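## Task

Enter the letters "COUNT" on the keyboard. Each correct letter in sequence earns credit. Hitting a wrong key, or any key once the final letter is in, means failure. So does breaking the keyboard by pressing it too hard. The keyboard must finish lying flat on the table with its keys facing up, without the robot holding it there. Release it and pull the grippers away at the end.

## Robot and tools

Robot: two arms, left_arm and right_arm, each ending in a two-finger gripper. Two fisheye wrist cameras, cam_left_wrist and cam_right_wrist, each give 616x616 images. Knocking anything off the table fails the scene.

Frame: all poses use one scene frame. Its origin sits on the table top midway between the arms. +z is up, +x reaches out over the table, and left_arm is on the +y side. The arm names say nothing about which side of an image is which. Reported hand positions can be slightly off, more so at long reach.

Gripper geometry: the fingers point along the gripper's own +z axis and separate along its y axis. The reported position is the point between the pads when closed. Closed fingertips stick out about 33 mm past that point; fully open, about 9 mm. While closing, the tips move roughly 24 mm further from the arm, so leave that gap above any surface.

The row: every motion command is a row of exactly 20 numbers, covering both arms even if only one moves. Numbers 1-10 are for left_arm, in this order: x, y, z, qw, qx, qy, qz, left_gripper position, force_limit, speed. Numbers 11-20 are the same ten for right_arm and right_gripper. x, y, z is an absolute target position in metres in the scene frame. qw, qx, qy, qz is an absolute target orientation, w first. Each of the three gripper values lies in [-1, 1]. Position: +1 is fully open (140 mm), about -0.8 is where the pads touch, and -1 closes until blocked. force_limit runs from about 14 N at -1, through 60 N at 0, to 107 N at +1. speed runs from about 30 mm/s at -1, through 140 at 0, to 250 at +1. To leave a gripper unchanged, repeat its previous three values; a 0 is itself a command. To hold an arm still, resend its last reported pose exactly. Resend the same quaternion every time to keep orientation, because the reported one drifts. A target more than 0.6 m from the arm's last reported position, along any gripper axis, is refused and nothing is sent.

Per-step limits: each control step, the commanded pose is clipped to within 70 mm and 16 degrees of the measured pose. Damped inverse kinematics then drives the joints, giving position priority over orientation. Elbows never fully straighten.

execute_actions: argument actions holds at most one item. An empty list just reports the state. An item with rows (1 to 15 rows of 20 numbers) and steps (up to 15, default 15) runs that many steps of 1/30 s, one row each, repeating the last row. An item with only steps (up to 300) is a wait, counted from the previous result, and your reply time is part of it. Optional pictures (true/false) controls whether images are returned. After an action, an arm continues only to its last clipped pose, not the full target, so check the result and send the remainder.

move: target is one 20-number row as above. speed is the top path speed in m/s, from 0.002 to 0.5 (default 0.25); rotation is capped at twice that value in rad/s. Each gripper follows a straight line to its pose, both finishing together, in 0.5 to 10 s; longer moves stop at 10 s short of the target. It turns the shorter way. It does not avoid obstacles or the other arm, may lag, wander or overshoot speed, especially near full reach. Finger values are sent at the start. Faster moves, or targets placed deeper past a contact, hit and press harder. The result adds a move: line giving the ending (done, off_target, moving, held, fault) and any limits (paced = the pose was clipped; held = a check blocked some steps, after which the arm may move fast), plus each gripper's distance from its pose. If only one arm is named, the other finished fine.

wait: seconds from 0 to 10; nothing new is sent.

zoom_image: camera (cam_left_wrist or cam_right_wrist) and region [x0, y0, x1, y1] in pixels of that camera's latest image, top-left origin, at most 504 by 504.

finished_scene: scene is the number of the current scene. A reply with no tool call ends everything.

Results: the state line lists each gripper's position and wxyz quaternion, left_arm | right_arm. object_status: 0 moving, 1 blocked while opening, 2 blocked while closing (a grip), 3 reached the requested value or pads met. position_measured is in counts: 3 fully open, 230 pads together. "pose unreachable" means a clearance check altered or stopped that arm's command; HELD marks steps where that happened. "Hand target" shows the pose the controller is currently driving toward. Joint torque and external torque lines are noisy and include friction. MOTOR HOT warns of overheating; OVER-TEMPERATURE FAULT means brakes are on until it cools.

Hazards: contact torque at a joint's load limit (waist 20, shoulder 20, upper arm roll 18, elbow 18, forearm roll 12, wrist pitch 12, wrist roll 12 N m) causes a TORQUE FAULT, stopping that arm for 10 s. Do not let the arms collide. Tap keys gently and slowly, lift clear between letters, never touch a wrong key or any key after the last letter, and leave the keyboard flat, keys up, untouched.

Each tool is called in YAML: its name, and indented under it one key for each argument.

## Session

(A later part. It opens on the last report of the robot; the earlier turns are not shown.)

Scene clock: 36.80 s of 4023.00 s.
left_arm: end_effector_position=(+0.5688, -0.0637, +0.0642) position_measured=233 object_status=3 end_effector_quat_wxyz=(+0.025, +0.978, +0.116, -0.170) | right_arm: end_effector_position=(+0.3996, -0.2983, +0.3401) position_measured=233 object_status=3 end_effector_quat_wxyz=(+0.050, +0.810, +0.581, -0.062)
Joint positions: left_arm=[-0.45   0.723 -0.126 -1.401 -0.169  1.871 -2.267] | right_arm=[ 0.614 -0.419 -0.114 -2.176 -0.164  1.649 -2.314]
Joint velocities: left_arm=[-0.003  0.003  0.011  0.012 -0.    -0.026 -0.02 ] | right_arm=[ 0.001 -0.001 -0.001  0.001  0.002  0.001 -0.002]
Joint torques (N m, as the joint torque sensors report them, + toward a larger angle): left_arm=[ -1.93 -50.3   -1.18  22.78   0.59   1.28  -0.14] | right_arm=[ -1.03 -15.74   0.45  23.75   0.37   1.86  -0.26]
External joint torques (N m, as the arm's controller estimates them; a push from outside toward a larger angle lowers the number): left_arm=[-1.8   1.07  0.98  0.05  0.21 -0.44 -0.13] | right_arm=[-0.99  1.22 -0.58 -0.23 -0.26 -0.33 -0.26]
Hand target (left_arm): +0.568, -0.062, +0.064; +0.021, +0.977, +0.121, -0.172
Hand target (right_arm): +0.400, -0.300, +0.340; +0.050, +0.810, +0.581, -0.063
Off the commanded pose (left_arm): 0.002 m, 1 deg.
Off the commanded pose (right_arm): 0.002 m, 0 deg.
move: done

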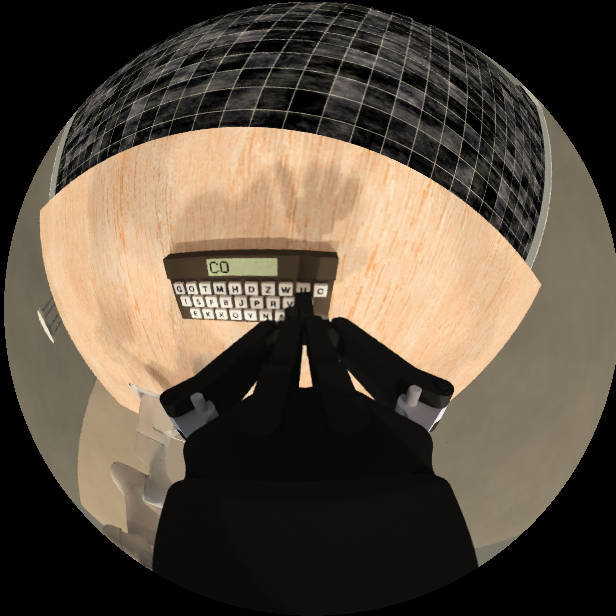

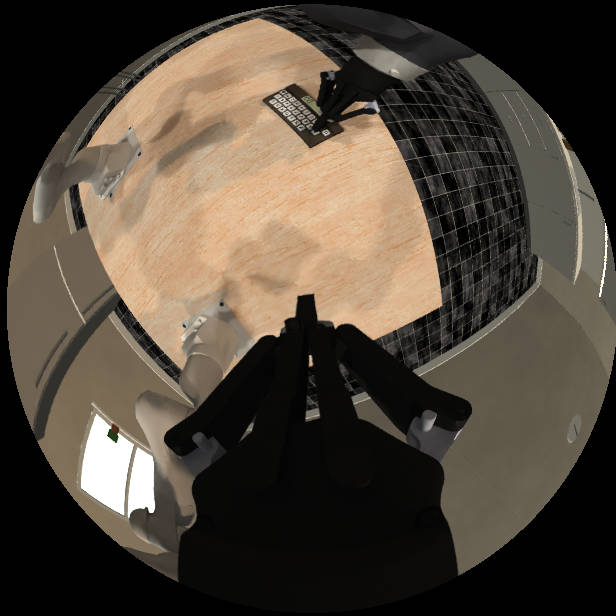

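N = O(.518,.0075) + 36.6 right = (.524,-.0285).

move:
  target: [0.567,-0.0635,0.053,0.021,0.978,0.12,-0.172,-1,0,0,0.4,-0.3,0.34,0.05,0.81,0.581,-0.063,-1,0,0]
  speed: 0.02

move:
  target: [0.567,-0.0635,0.067,0.021,0.978,0.12,-0.172,-1,0,0,0.4,-0.3,0.34,0.05,0.81,0.581,-0.063,-1,0,0]
  speed: 0.05

move:
  target: [0.5245,-0.029,0.064,0.021,0.978,0.12,-0.172,-1,0,0,0.4,-0.3,0.34,0.05,0.81,0.581,-0.063,-1,0,0]
  speed: 0.08

zoom_image:
  camera: "cam_left_wrist"
  region: [140,200,400,380]

Scene clock: 41.93 s of 4023.00 s.
left_arm: end_effector_position=(+0.5672, -0.0640, +0.0557) position_measured=233 object_status=3 end_effector_quat_wxyz=(+0.023, +0.977, +0.119, -0.173) | right_arm: end_effector_position=(+0.3996, -0.2983, +0.3401) position_measured=233 object_status=3 end_effector_quat_wxyz=(+0.050, +0.810, +0.581, -0.062)
Joint positions: left_arm=[-0.452  0.737 -0.125 -1.4   -0.169  1.877 -2.273] | right_arm=[ 0.614 -0.419 -0.114 -2.176 -0.164  1.649 -2.314]
Joint velocities: left_arm=[ 0.    -0.002 -0.001 -0.001  0.     0.004 -0.   ] | right_arm=[ 0.001  0.    -0.001  0.001 -0.001 -0.001  0.   ]
Joint torques (N m, as the joint torque sensors report them, + toward a larger angle): left_arm=[ -1.15 -49.87  -1.23  19.9    0.81   2.15  -0.08] | right_arm=[ -1.06 -15.8    0.6   23.11   0.33   1.87  -0.27]
External joint torques (N m, as the arm's controller estimates them; a push from outside toward a larger angle lowers the number): left_arm=[-1.37  1.77  0.72 -2.84  0.41  0.44 -0.07] | right_arm=[-1.06  1.27 -0.5  -0.96 -0.3  -0.32 -0.27]
Hand target (left_arm): +0.567, -0.064, +0.053; +0.021, +0.978, +0.120, -0.172
Hand target (right_arm): +0.400, -0.300, +0.340; +0.050, +0.810, +0.581, -0.063
Off the commanded pose (left_arm): 0.003 m, 0 deg.
Off the commanded pose (right_arm): 0.002 m, 0 deg.
After step 90, 1.33 s passed at rest.
move: done

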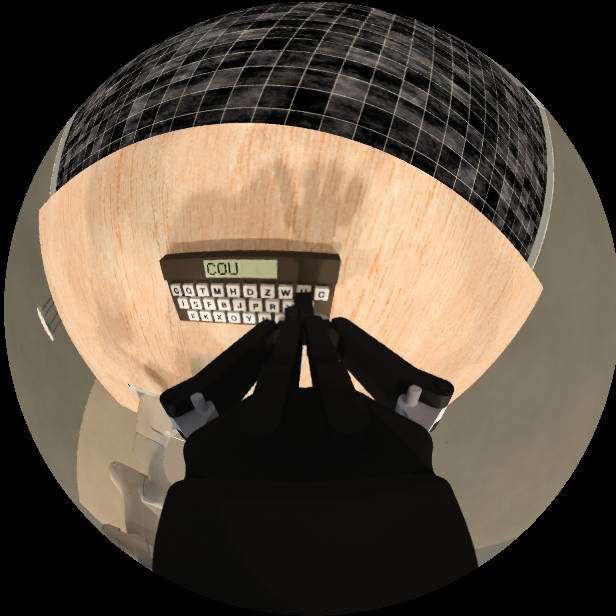

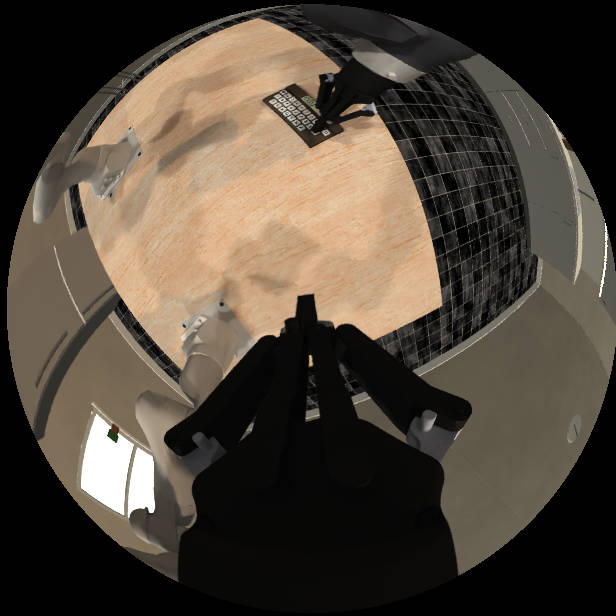

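Scene clock: 42.67 s of 4023.00 s.
left_arm: end_effector_position=(+0.5665, -0.0637, +0.0651) position_measured=233 object_status=3 end_effector_quat_wxyz=(+0.023, +0.978, +0.118, -0.173) | right_arm: end_effector_position=(+0.3996, -0.2983, +0.3401) position_measured=233 object_status=3 end_effector_quat_wxyz=(+0.050, +0.810, +0.581, -0.062)
Joint positions: left_arm=[-0.452  0.723 -0.125 -1.399 -0.169  1.862 -2.275] | right_arm=[ 0.614 -0.419 -0.114 -2.176 -0.164  1.649 -2.314]
Joint velocities: left_arm=[ 0.001  0.001 -0.001  0.001  0.001 -0.008 -0.003] | right_arm=[ 0.    -0.001 -0.     0.001  0.001  0.001 -0.001]
Joint torques (N m, as the joint torque sensors report them, + toward a larger angle): left_arm=[ -1.46 -53.06  -1.11  21.93   0.64   1.18  -0.23] | right_arm=[ -0.77 -15.75   0.35  23.59   0.34   1.87  -0.26]
External joint torques (N m, as the arm's controller estimates them; a push from outside toward a larger angle lowers the number): left_arm=[-1.53 -1.75  0.91 -0.87  0.25 -0.54 -0.22] | right_arm=[-0.74  1.36 -0.7  -0.49 -0.28 -0.33 -0.26]
Hand target (left_arm): +0.567, -0.063, +0.067; +0.021, +0.978, +0.120, -0.172
Hand target (right_arm): +0.400, -0.300, +0.340; +0.050, +0.810, +0.581, -0.063
Off the commanded pose (left_arm): 0.002 m, 0 deg.
Off the commanded pose (right_arm): 0.002 m, 0 deg.
move: done

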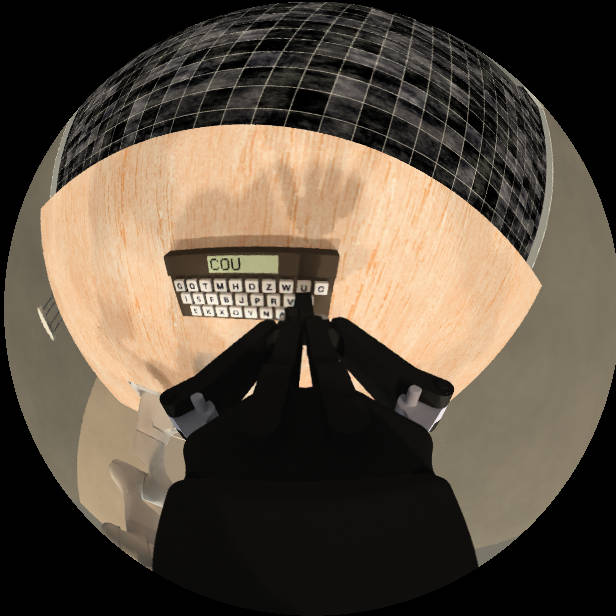

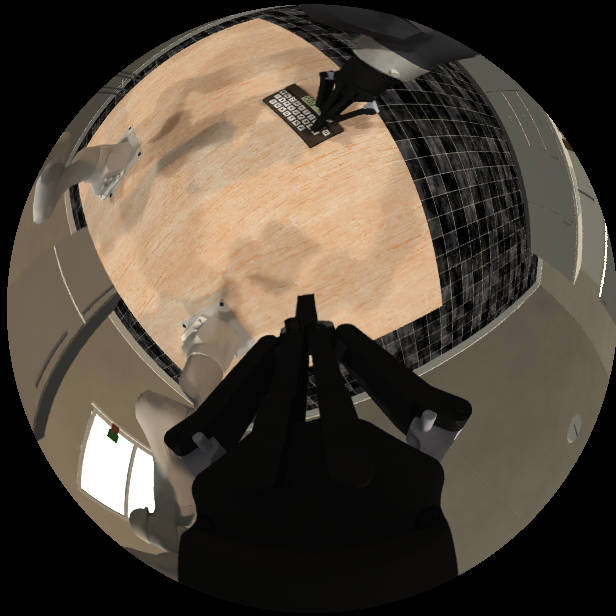

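Scene clock: 43.63 s of 4023.00 s.
left_arm: end_effector_position=(+0.5235, -0.0277, +0.0631) position_measured=233 object_status=3 end_effector_quat_wxyz=(+0.016, +0.977, +0.123, -0.174) | right_arm: end_effector_position=(+0.3996, -0.2983, +0.3401) position_measured=233 object_status=3 end_effector_quat_wxyz=(+0.050, +0.810, +0.581, -0.062)
Joint positions: left_arm=[-0.427  0.557 -0.129 -1.683 -0.18   1.967 -2.253] | right_arm=[ 0.614 -0.419 -0.114 -2.176 -0.164  1.649 -2.314]
Joint velocities: left_arm=[ 0.005 -0.01  -0.01  -0.02  -0.002  0.039  0.018] | right_arm=[-0.001  0.001 -0.001 -0.    -0.    -0.001 -0.   ]
Joint torques (N m, as the joint torque sensors report them, + toward a larger angle): left_arm=[  1.27 -48.5   -3.1   18.39  -0.77   1.89   0.47] | right_arm=[ -0.84 -15.85   0.49  23.7    0.33   1.85  -0.29]
External joint torques (N m, as the arm's controller estimates them; a push from outside toward a larger angle lowers the number): left_arm=[ 1.38 -2.05 -1.21 -3.5  -1.19  0.22  0.48] | right_arm=[-0.85  1.16 -0.61 -0.27 -0.3  -0.33 -0.28]
Hand target (left_arm): +0.524, -0.030, +0.064; +0.021, +0.978, +0.119, -0.172
Hand target (right_arm): +0.400, -0.300, +0.340; +0.050, +0.810, +0.581, -0.063
Off the commanded pose (left_arm): 0.002 m, 1 deg.
Off the commanded pose (right_arm): 0.002 m, 0 deg.
move: done

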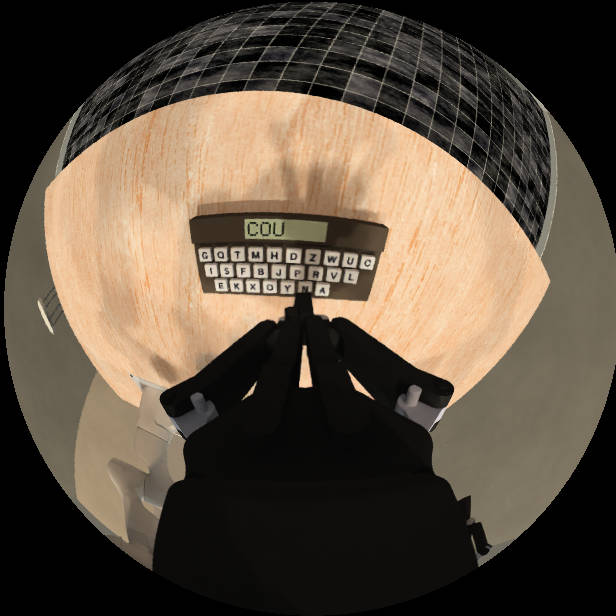

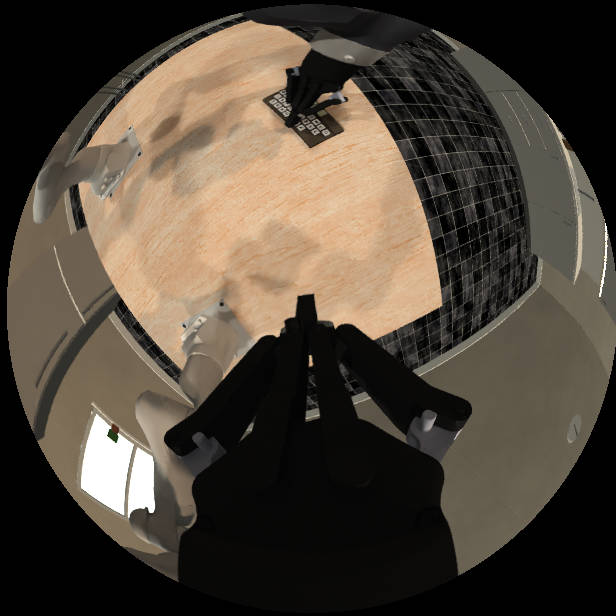

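Region (140, 200, 400, 380) of cam_left_wrist's 616x616 image, scaled by 1.938, with more detail than that image has; it fills the top 349 rows of this view, and the rest is white.

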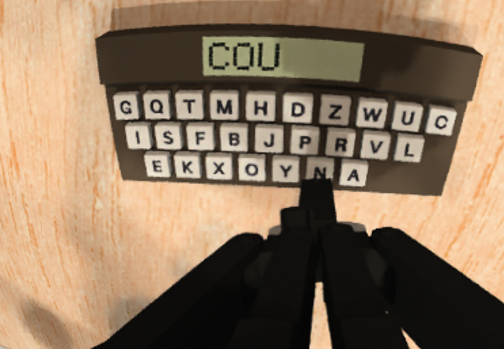

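T = U + 110 left = (.5485,.0445).

move:
  target: [0.526,-0.0305,0.053,0.021,0.978,0.12,-0.172,-1,0,0,0.4,-0.3,0.34,0.05,0.81,0.581,-0.063,-1,0,0]
  speed: 0.02

move:
  target: [0.526,-0.0305,0.067,0.021,0.978,0.12,-0.172,-1,0,0,0.4,-0.3,0.34,0.05,0.81,0.581,-0.063,-1,0,0]
  speed: 0.05

move:
  target: [0.5485,0.0445,0.064,0.021,0.978,0.12,-0.172,-1,0,0,0.4,-0.3,0.34,0.05,0.81,0.581,-0.063,-1,0,0]
  speed: 0.08

zoom_image:
  camera: "cam_left_wrist"
  region: [200,200,460,380]

Scene clock: 51.37 s of 4023.00 s.
left_arm: end_effector_position=(+0.5249, -0.0287, +0.0550) position_measured=233 object_status=3 end_effector_quat_wxyz=(+0.018, +0.977, +0.122, -0.173) | right_arm: end_effector_position=(+0.3997, -0.2983, +0.3401) position_measured=233 object_status=3 end_effector_quat_wxyz=(+0.050, +0.810, +0.581, -0.062)
Joint positions: left_arm=[-0.426  0.57  -0.131 -1.685 -0.18   1.986 -2.247] | right_arm=[ 0.614 -0.419 -0.114 -2.176 -0.164  1.649 -2.314]
Joint velocities: left_arm=[ 0.001  0.001 -0.    -0.001  0.     0.     0.001] | right_arm=[ 0.001 -0.     0.     0.001  0.     0.001  0.001]
Joint torques (N m, as the joint torque sensors report them, + toward a larger angle): left_arm=[  0.72 -44.53  -3.55  20.49  -0.59   2.63   0.39] | right_arm=[ -0.67 -15.89   0.64  23.92   0.36   1.85  -0.26]
External joint torques (N m, as the arm's controller estimates them; a push from outside toward a larger angle lowers the number): left_arm=[ 0.66  2.02 -1.75 -1.16 -1.02  0.97  0.4 ] | right_arm=[-0.72  1.22 -0.51 -0.19 -0.27 -0.35 -0.26]
Hand target (left_arm): +0.526, -0.031, +0.053; +0.021, +0.978, +0.120, -0.172
Hand target (right_arm): +0.400, -0.300, +0.340; +0.050, +0.810, +0.581, -0.063
Off the commanded pose (left_arm): 0.003 m, 0 deg.
Off the commanded pose (right_arm): 0.002 m, 0 deg.
After step 90, 4.00 s passed at rest.
move: done

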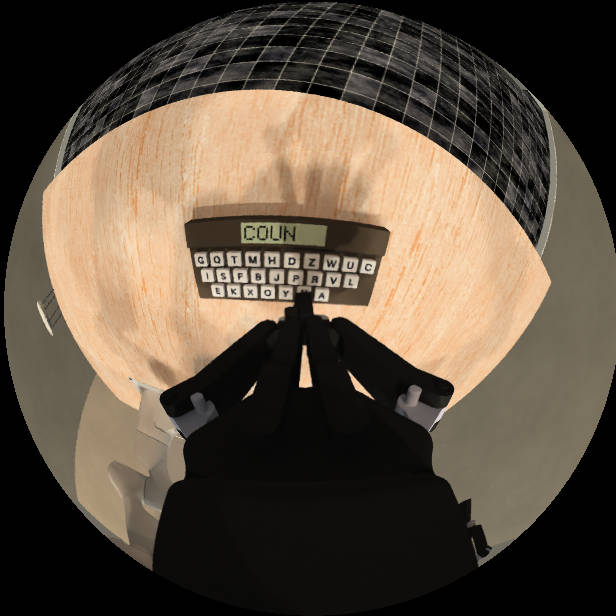

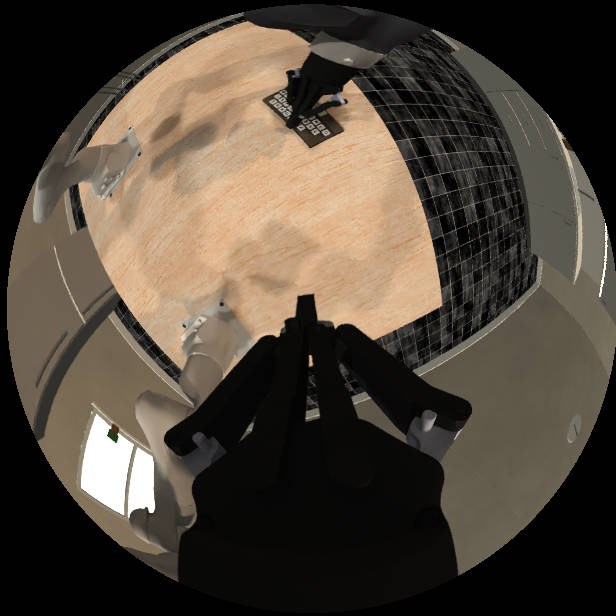

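Scene clock: 52.10 s of 4023.00 s.
left_arm: end_effector_position=(+0.5259, -0.0292, +0.0647) position_measured=233 object_status=3 end_effector_quat_wxyz=(+0.019, +0.978, +0.120, -0.171) | right_arm: end_effector_position=(+0.3997, -0.2983, +0.3401) position_measured=233 object_status=3 end_effector_quat_wxyz=(+0.050, +0.810, +0.581, -0.062)
Joint positions: left_arm=[-0.426  0.555 -0.131 -1.682 -0.18   1.972 -2.247] | right_arm=[ 0.614 -0.419 -0.114 -2.176 -0.164  1.649 -2.314]
Joint velocities: left_arm=[-0.     0.001 -0.    -0.     0.    -0.008  0.001] | right_arm=[-0.001 -0.    -0.001 -0.001 -0.001  0.001  0.001]
Joint torques (N m, as the joint torque sensors report them, + toward a larger angle): left_arm=[  0.75 -48.    -3.3   21.91  -0.64   1.09   0.18] | right_arm=[ -0.89 -15.78   0.79  23.66   0.34   1.85  -0.28]
External joint torques (N m, as the arm's controller estimates them; a push from outside toward a larger angle lowers the number): left_arm=[ 0.83 -1.43 -1.42 -0.03 -1.06 -0.6   0.19] | right_arm=[-0.81  1.22 -0.2  -0.33 -0.28 -0.33 -0.27]
Hand target (left_arm): +0.526, -0.030, +0.067; +0.021, +0.978, +0.120, -0.172
Hand target (right_arm): +0.400, -0.300, +0.340; +0.050, +0.810, +0.581, -0.063
Off the commanded pose (left_arm): 0.003 m, 0 deg.
Off the commanded pose (right_arm): 0.002 m, 0 deg.
move: done

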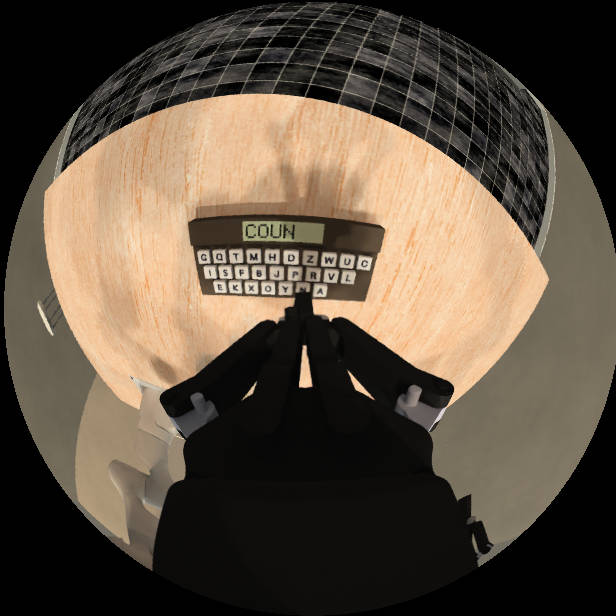

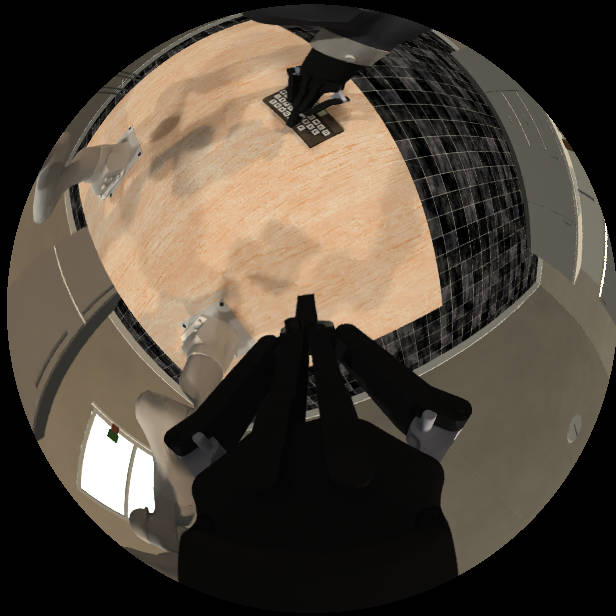

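Scene clock: 53.43 s of 4023.00 s.
left_arm: end_effector_position=(+0.5500, +0.0435, +0.0635) position_measured=233 object_status=3 end_effector_quat_wxyz=(+0.021, +0.976, +0.129, -0.172) | right_arm: end_effector_position=(+0.3997, -0.2983, +0.3401) position_measured=233 object_status=3 end_effector_quat_wxyz=(+0.050, +0.810, +0.581, -0.062)
Joint positions: left_arm=[-0.316  0.524 -0.119 -1.731 -0.164  1.97  -2.153] | right_arm=[ 0.614 -0.419 -0.114 -2.176 -0.164  1.649 -2.314]
Joint velocities: left_arm=[-0.001 -0.    -0.004 -0.001  0.001 -0.002  0.033] | right_arm=[-0.    -0.001  0.001 -0.001 -0.001  0.001  0.001]
Joint torques (N m, as the joint torque sensors report them, + toward a larger angle): left_arm=[  0.4  -47.2   -2.94  18.73   1.22   1.19   0.38] | right_arm=[ -1.13 -16.09   0.22  23.53   0.36   1.83  -0.29]
External joint torques (N m, as the arm's controller estimates them; a push from outside toward a larger angle lowers the number): left_arm=[ 0.59 -1.58 -1.28 -3.01  0.78 -0.46  0.39] | right_arm=[-1.18  1.   -0.93 -0.55 -0.28 -0.37 -0.28]
Hand target (left_arm): +0.548, +0.045, +0.064; +0.021, +0.978, +0.120, -0.172
Hand target (right_arm): +0.400, -0.300, +0.340; +0.050, +0.810, +0.581, -0.063
Off the commanded pose (left_arm): 0.002 m, 1 deg.
Off the commanded pose (right_arm): 0.002 m, 0 deg.
move: done

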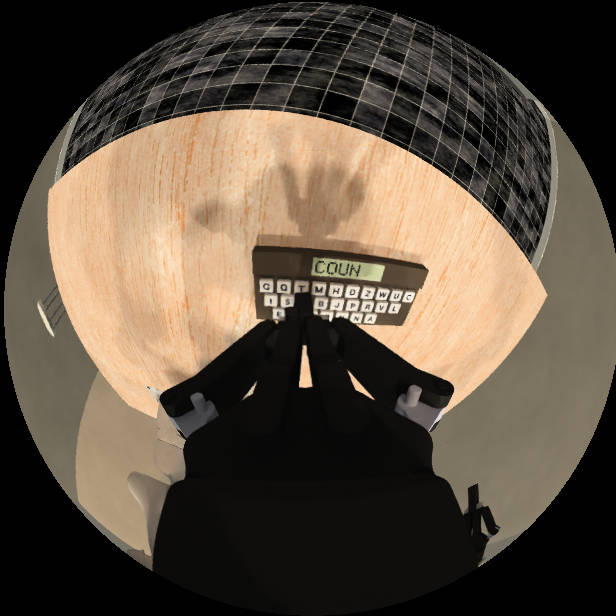

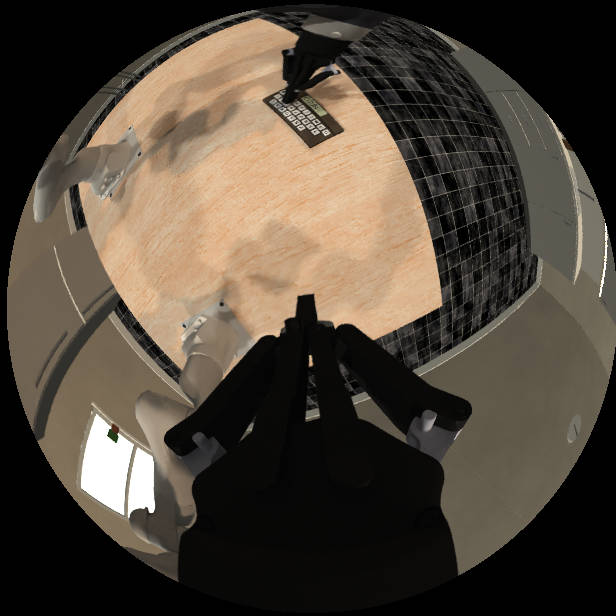

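Region (200, 200, 460, 380) of cam_left_wrist's 616x616 image, scaled by 1.938, with more detail than that image has; it fills the top 349 rows of this view, and the rest is white.

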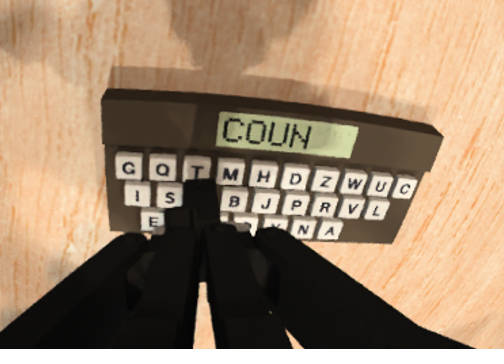

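move:
  target: [0.551,0.047,0.062,0.021,0.978,0.12,-0.172,-1,0,0,0.4,-0.3,0.34,0.05,0.81,0.581,-0.063,-1,0,0]
  speed: 0.02

move:
  target: [0.551,0.047,0.053,0.021,0.978,0.12,-0.172,-1,0,0,0.4,-0.3,0.34,0.05,0.81,0.581,-0.063,-1,0,0]
  speed: 0.02

move:
  target: [0.551,0.047,0.10,0.021,0.978,0.12,-0.172,-1,0,0,0.4,-0.3,0.34,0.05,0.81,0.581,-0.063,-1,0,0]
  speed: 0.1

Scene clock: 57.10 s of 4023.00 s.
left_arm: end_effector_position=(+0.5499, +0.0445, +0.0627) position_measured=233 object_status=3 end_effector_quat_wxyz=(+0.022, +0.977, +0.123, -0.172) | right_arm: end_effector_position=(+0.3997, -0.2983, +0.3401) position_measured=233 object_status=3 end_effector_quat_wxyz=(+0.050, +0.810, +0.581, -0.062)
Joint positions: left_arm=[-0.314  0.526 -0.119 -1.731 -0.163  1.969 -2.14 ] | right_arm=[ 0.614 -0.419 -0.114 -2.176 -0.164  1.649 -2.314]
Joint velocities: left_arm=[ 0.    -0.    -0.001  0.001  0.002  0.001  0.006] | right_arm=[ 0.001 -0.    -0.002 -0.001  0.001  0.    -0.001]
Joint torques (N m, as the joint torque sensors report them, + toward a larger angle): left_arm=[  1.25 -44.71  -1.03  21.17   1.23   1.25   0.4 ] | right_arm=[ -0.88 -15.73   0.39  23.58   0.35   1.91  -0.31]
External joint torques (N m, as the arm's controller estimates them; a push from outside toward a larger angle lowers the number): left_arm=[ 1.4   1.    0.64 -0.6   0.79 -0.4   0.4 ] | right_arm=[-0.87  1.13 -0.67 -0.3  -0.28 -0.26 -0.31]
Hand target (left_arm): +0.551, +0.047, +0.062; +0.021, +0.978, +0.120, -0.172
Hand target (right_arm): +0.400, -0.300, +0.340; +0.050, +0.810, +0.581, -0.063
Off the commanded pose (left_arm): 0.003 m, 0 deg.
Off the commanded pose (right_arm): 0.002 m, 0 deg.
move: done

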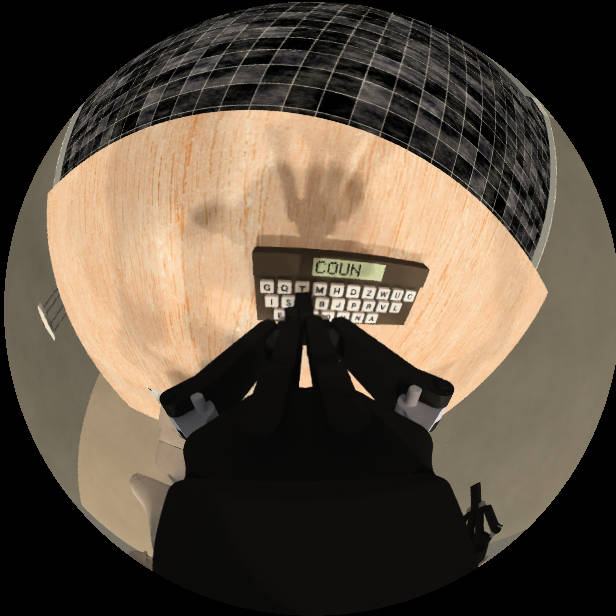

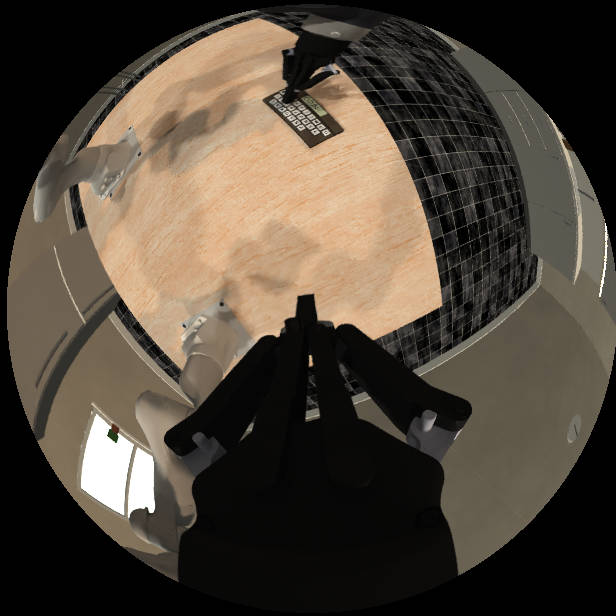

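Scene clock: 57.83 s of 4023.00 s.
left_arm: end_effector_position=(+0.5496, +0.0446, +0.0551) position_measured=233 object_status=3 end_effector_quat_wxyz=(+0.022, +0.977, +0.123, -0.174) | right_arm: end_effector_position=(+0.3997, -0.2983, +0.3401) position_measured=233 object_status=3 end_effector_quat_wxyz=(+0.050, +0.810, +0.581, -0.062)
Joint positions: left_arm=[-0.314  0.539 -0.119 -1.731 -0.163  1.979 -2.137] | right_arm=[ 0.614 -0.419 -0.114 -2.176 -0.164  1.649 -2.314]
Joint velocities: left_arm=[ 0.001  0.001  0.    -0.    -0.001 -0.     0.005] | right_arm=[ 0.     0.001 -0.001 -0.001  0.001 -0.    -0.   ]
Joint torques (N m, as the joint torque sensors report them, + toward a larger angle): left_arm=[  0.72 -43.95  -0.7   19.31   1.25   2.2    0.31] | right_arm=[ -1.17 -15.51   0.55  23.5    0.35   1.89  -0.26]
External joint torques (N m, as the arm's controller estimates them; a push from outside toward a larger angle lowers the number): left_arm=[ 0.6   1.87  0.77 -2.26  0.8   0.56  0.32] | right_arm=[-1.12  1.39 -0.47 -0.44 -0.27 -0.29 -0.25]
Hand target (left_arm): +0.551, +0.047, +0.053; +0.021, +0.978, +0.120, -0.172
Hand target (right_arm): +0.400, -0.300, +0.340; +0.050, +0.810, +0.581, -0.063
Off the commanded pose (left_arm): 0.004 m, 0 deg.
Off the commanded pose (right_arm): 0.002 m, 0 deg.
move: off_target (left_arm)

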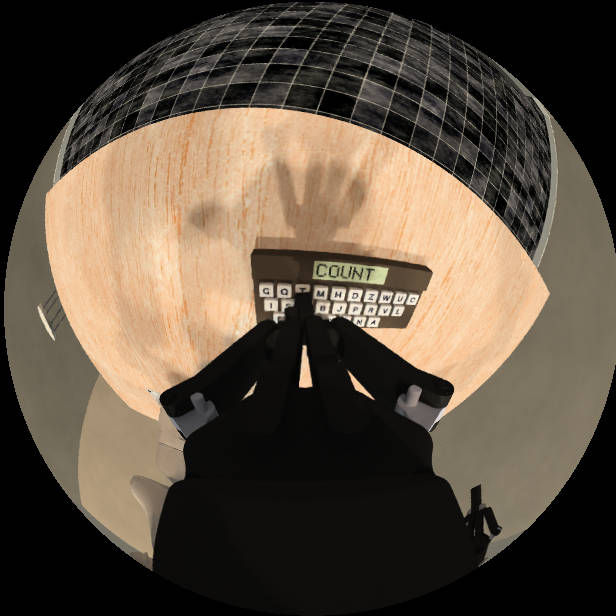

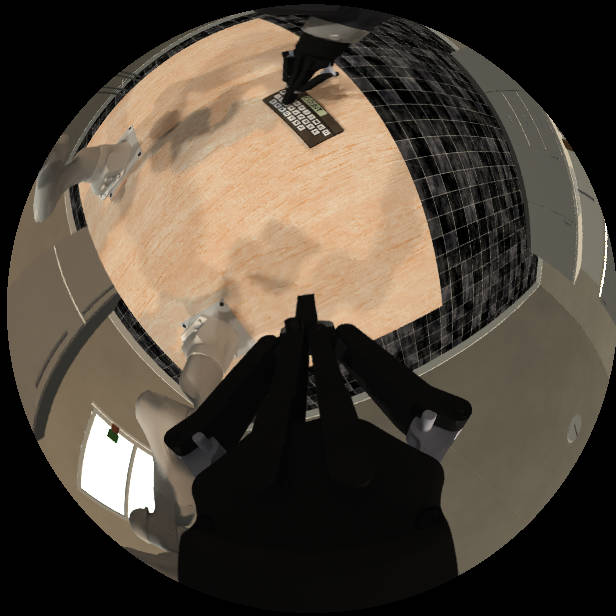

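Scene clock: 58.80 s of 4023.00 s.
left_arm: end_effector_position=(+0.5504, +0.0453, +0.0994) position_measured=233 object_status=3 end_effector_quat_wxyz=(+0.022, +0.978, +0.117, -0.171) | right_arm: end_effector_position=(+0.3997, -0.2983, +0.3401) position_measured=233 object_status=3 end_effector_quat_wxyz=(+0.050, +0.810, +0.581, -0.062)
Joint positions: left_arm=[-0.314  0.475 -0.117 -1.71  -0.163  1.899 -2.137] | right_arm=[ 0.614 -0.419 -0.114 -2.176 -0.164  1.649 -2.314]
Joint velocities: left_arm=[-0.001  0.001  0.002  0.     0.001 -0.01   0.002] | right_arm=[-0.001  0.    -0.001  0.    -0.     0.    -0.001]
Joint torques (N m, as the joint torque sensors report them, + toward a larger angle): left_arm=[  0.27 -45.2   -0.22  21.52   0.72   1.22  -0.17] | right_arm=[ -1.16 -16.09   0.61  23.66   0.39   1.84  -0.24]
External joint torques (N m, as the arm's controller estimates them; a push from outside toward a larger angle lowers the number): left_arm=[ 0.31 -0.39  1.2  -0.77  0.28 -0.44 -0.16] | right_arm=[-1.16  0.88 -0.48 -0.34 -0.24 -0.35 -0.24]
Hand target (left_arm): +0.551, +0.047, +0.100; +0.021, +0.978, +0.120, -0.172
Hand target (right_arm): +0.400, -0.300, +0.340; +0.050, +0.810, +0.581, -0.063
Off the commanded pose (left_arm): 0.002 m, 0 deg.
Off the commanded pose (right_arm): 0.002 m, 0 deg.
move: done

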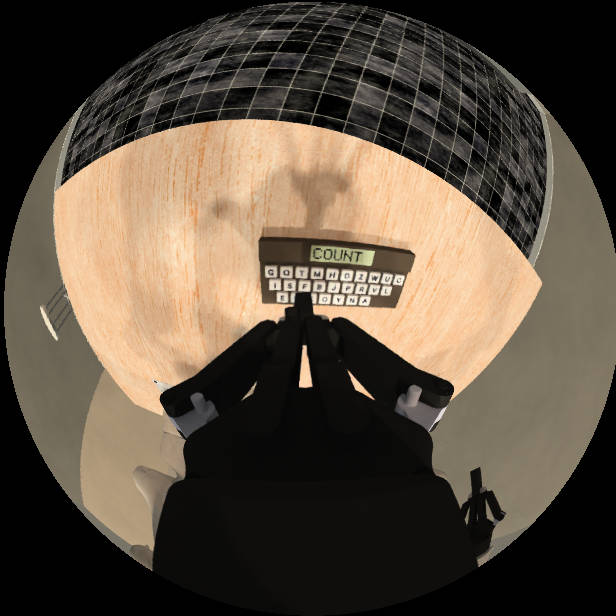

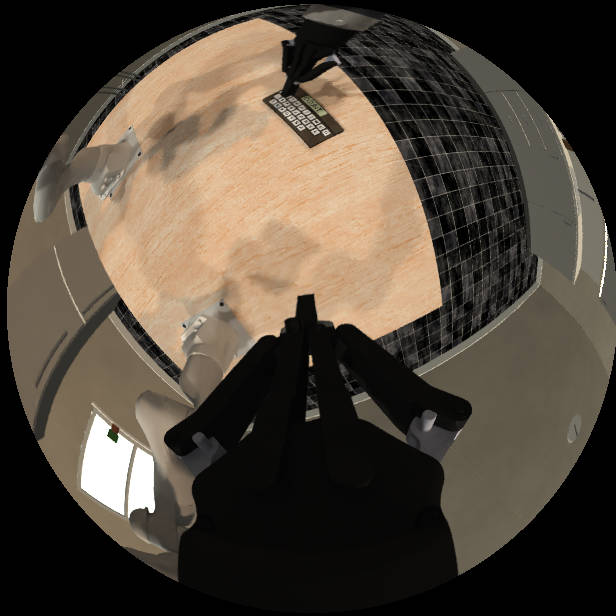

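finished_scene:
  scene: 2

The scene is finished: the task was done.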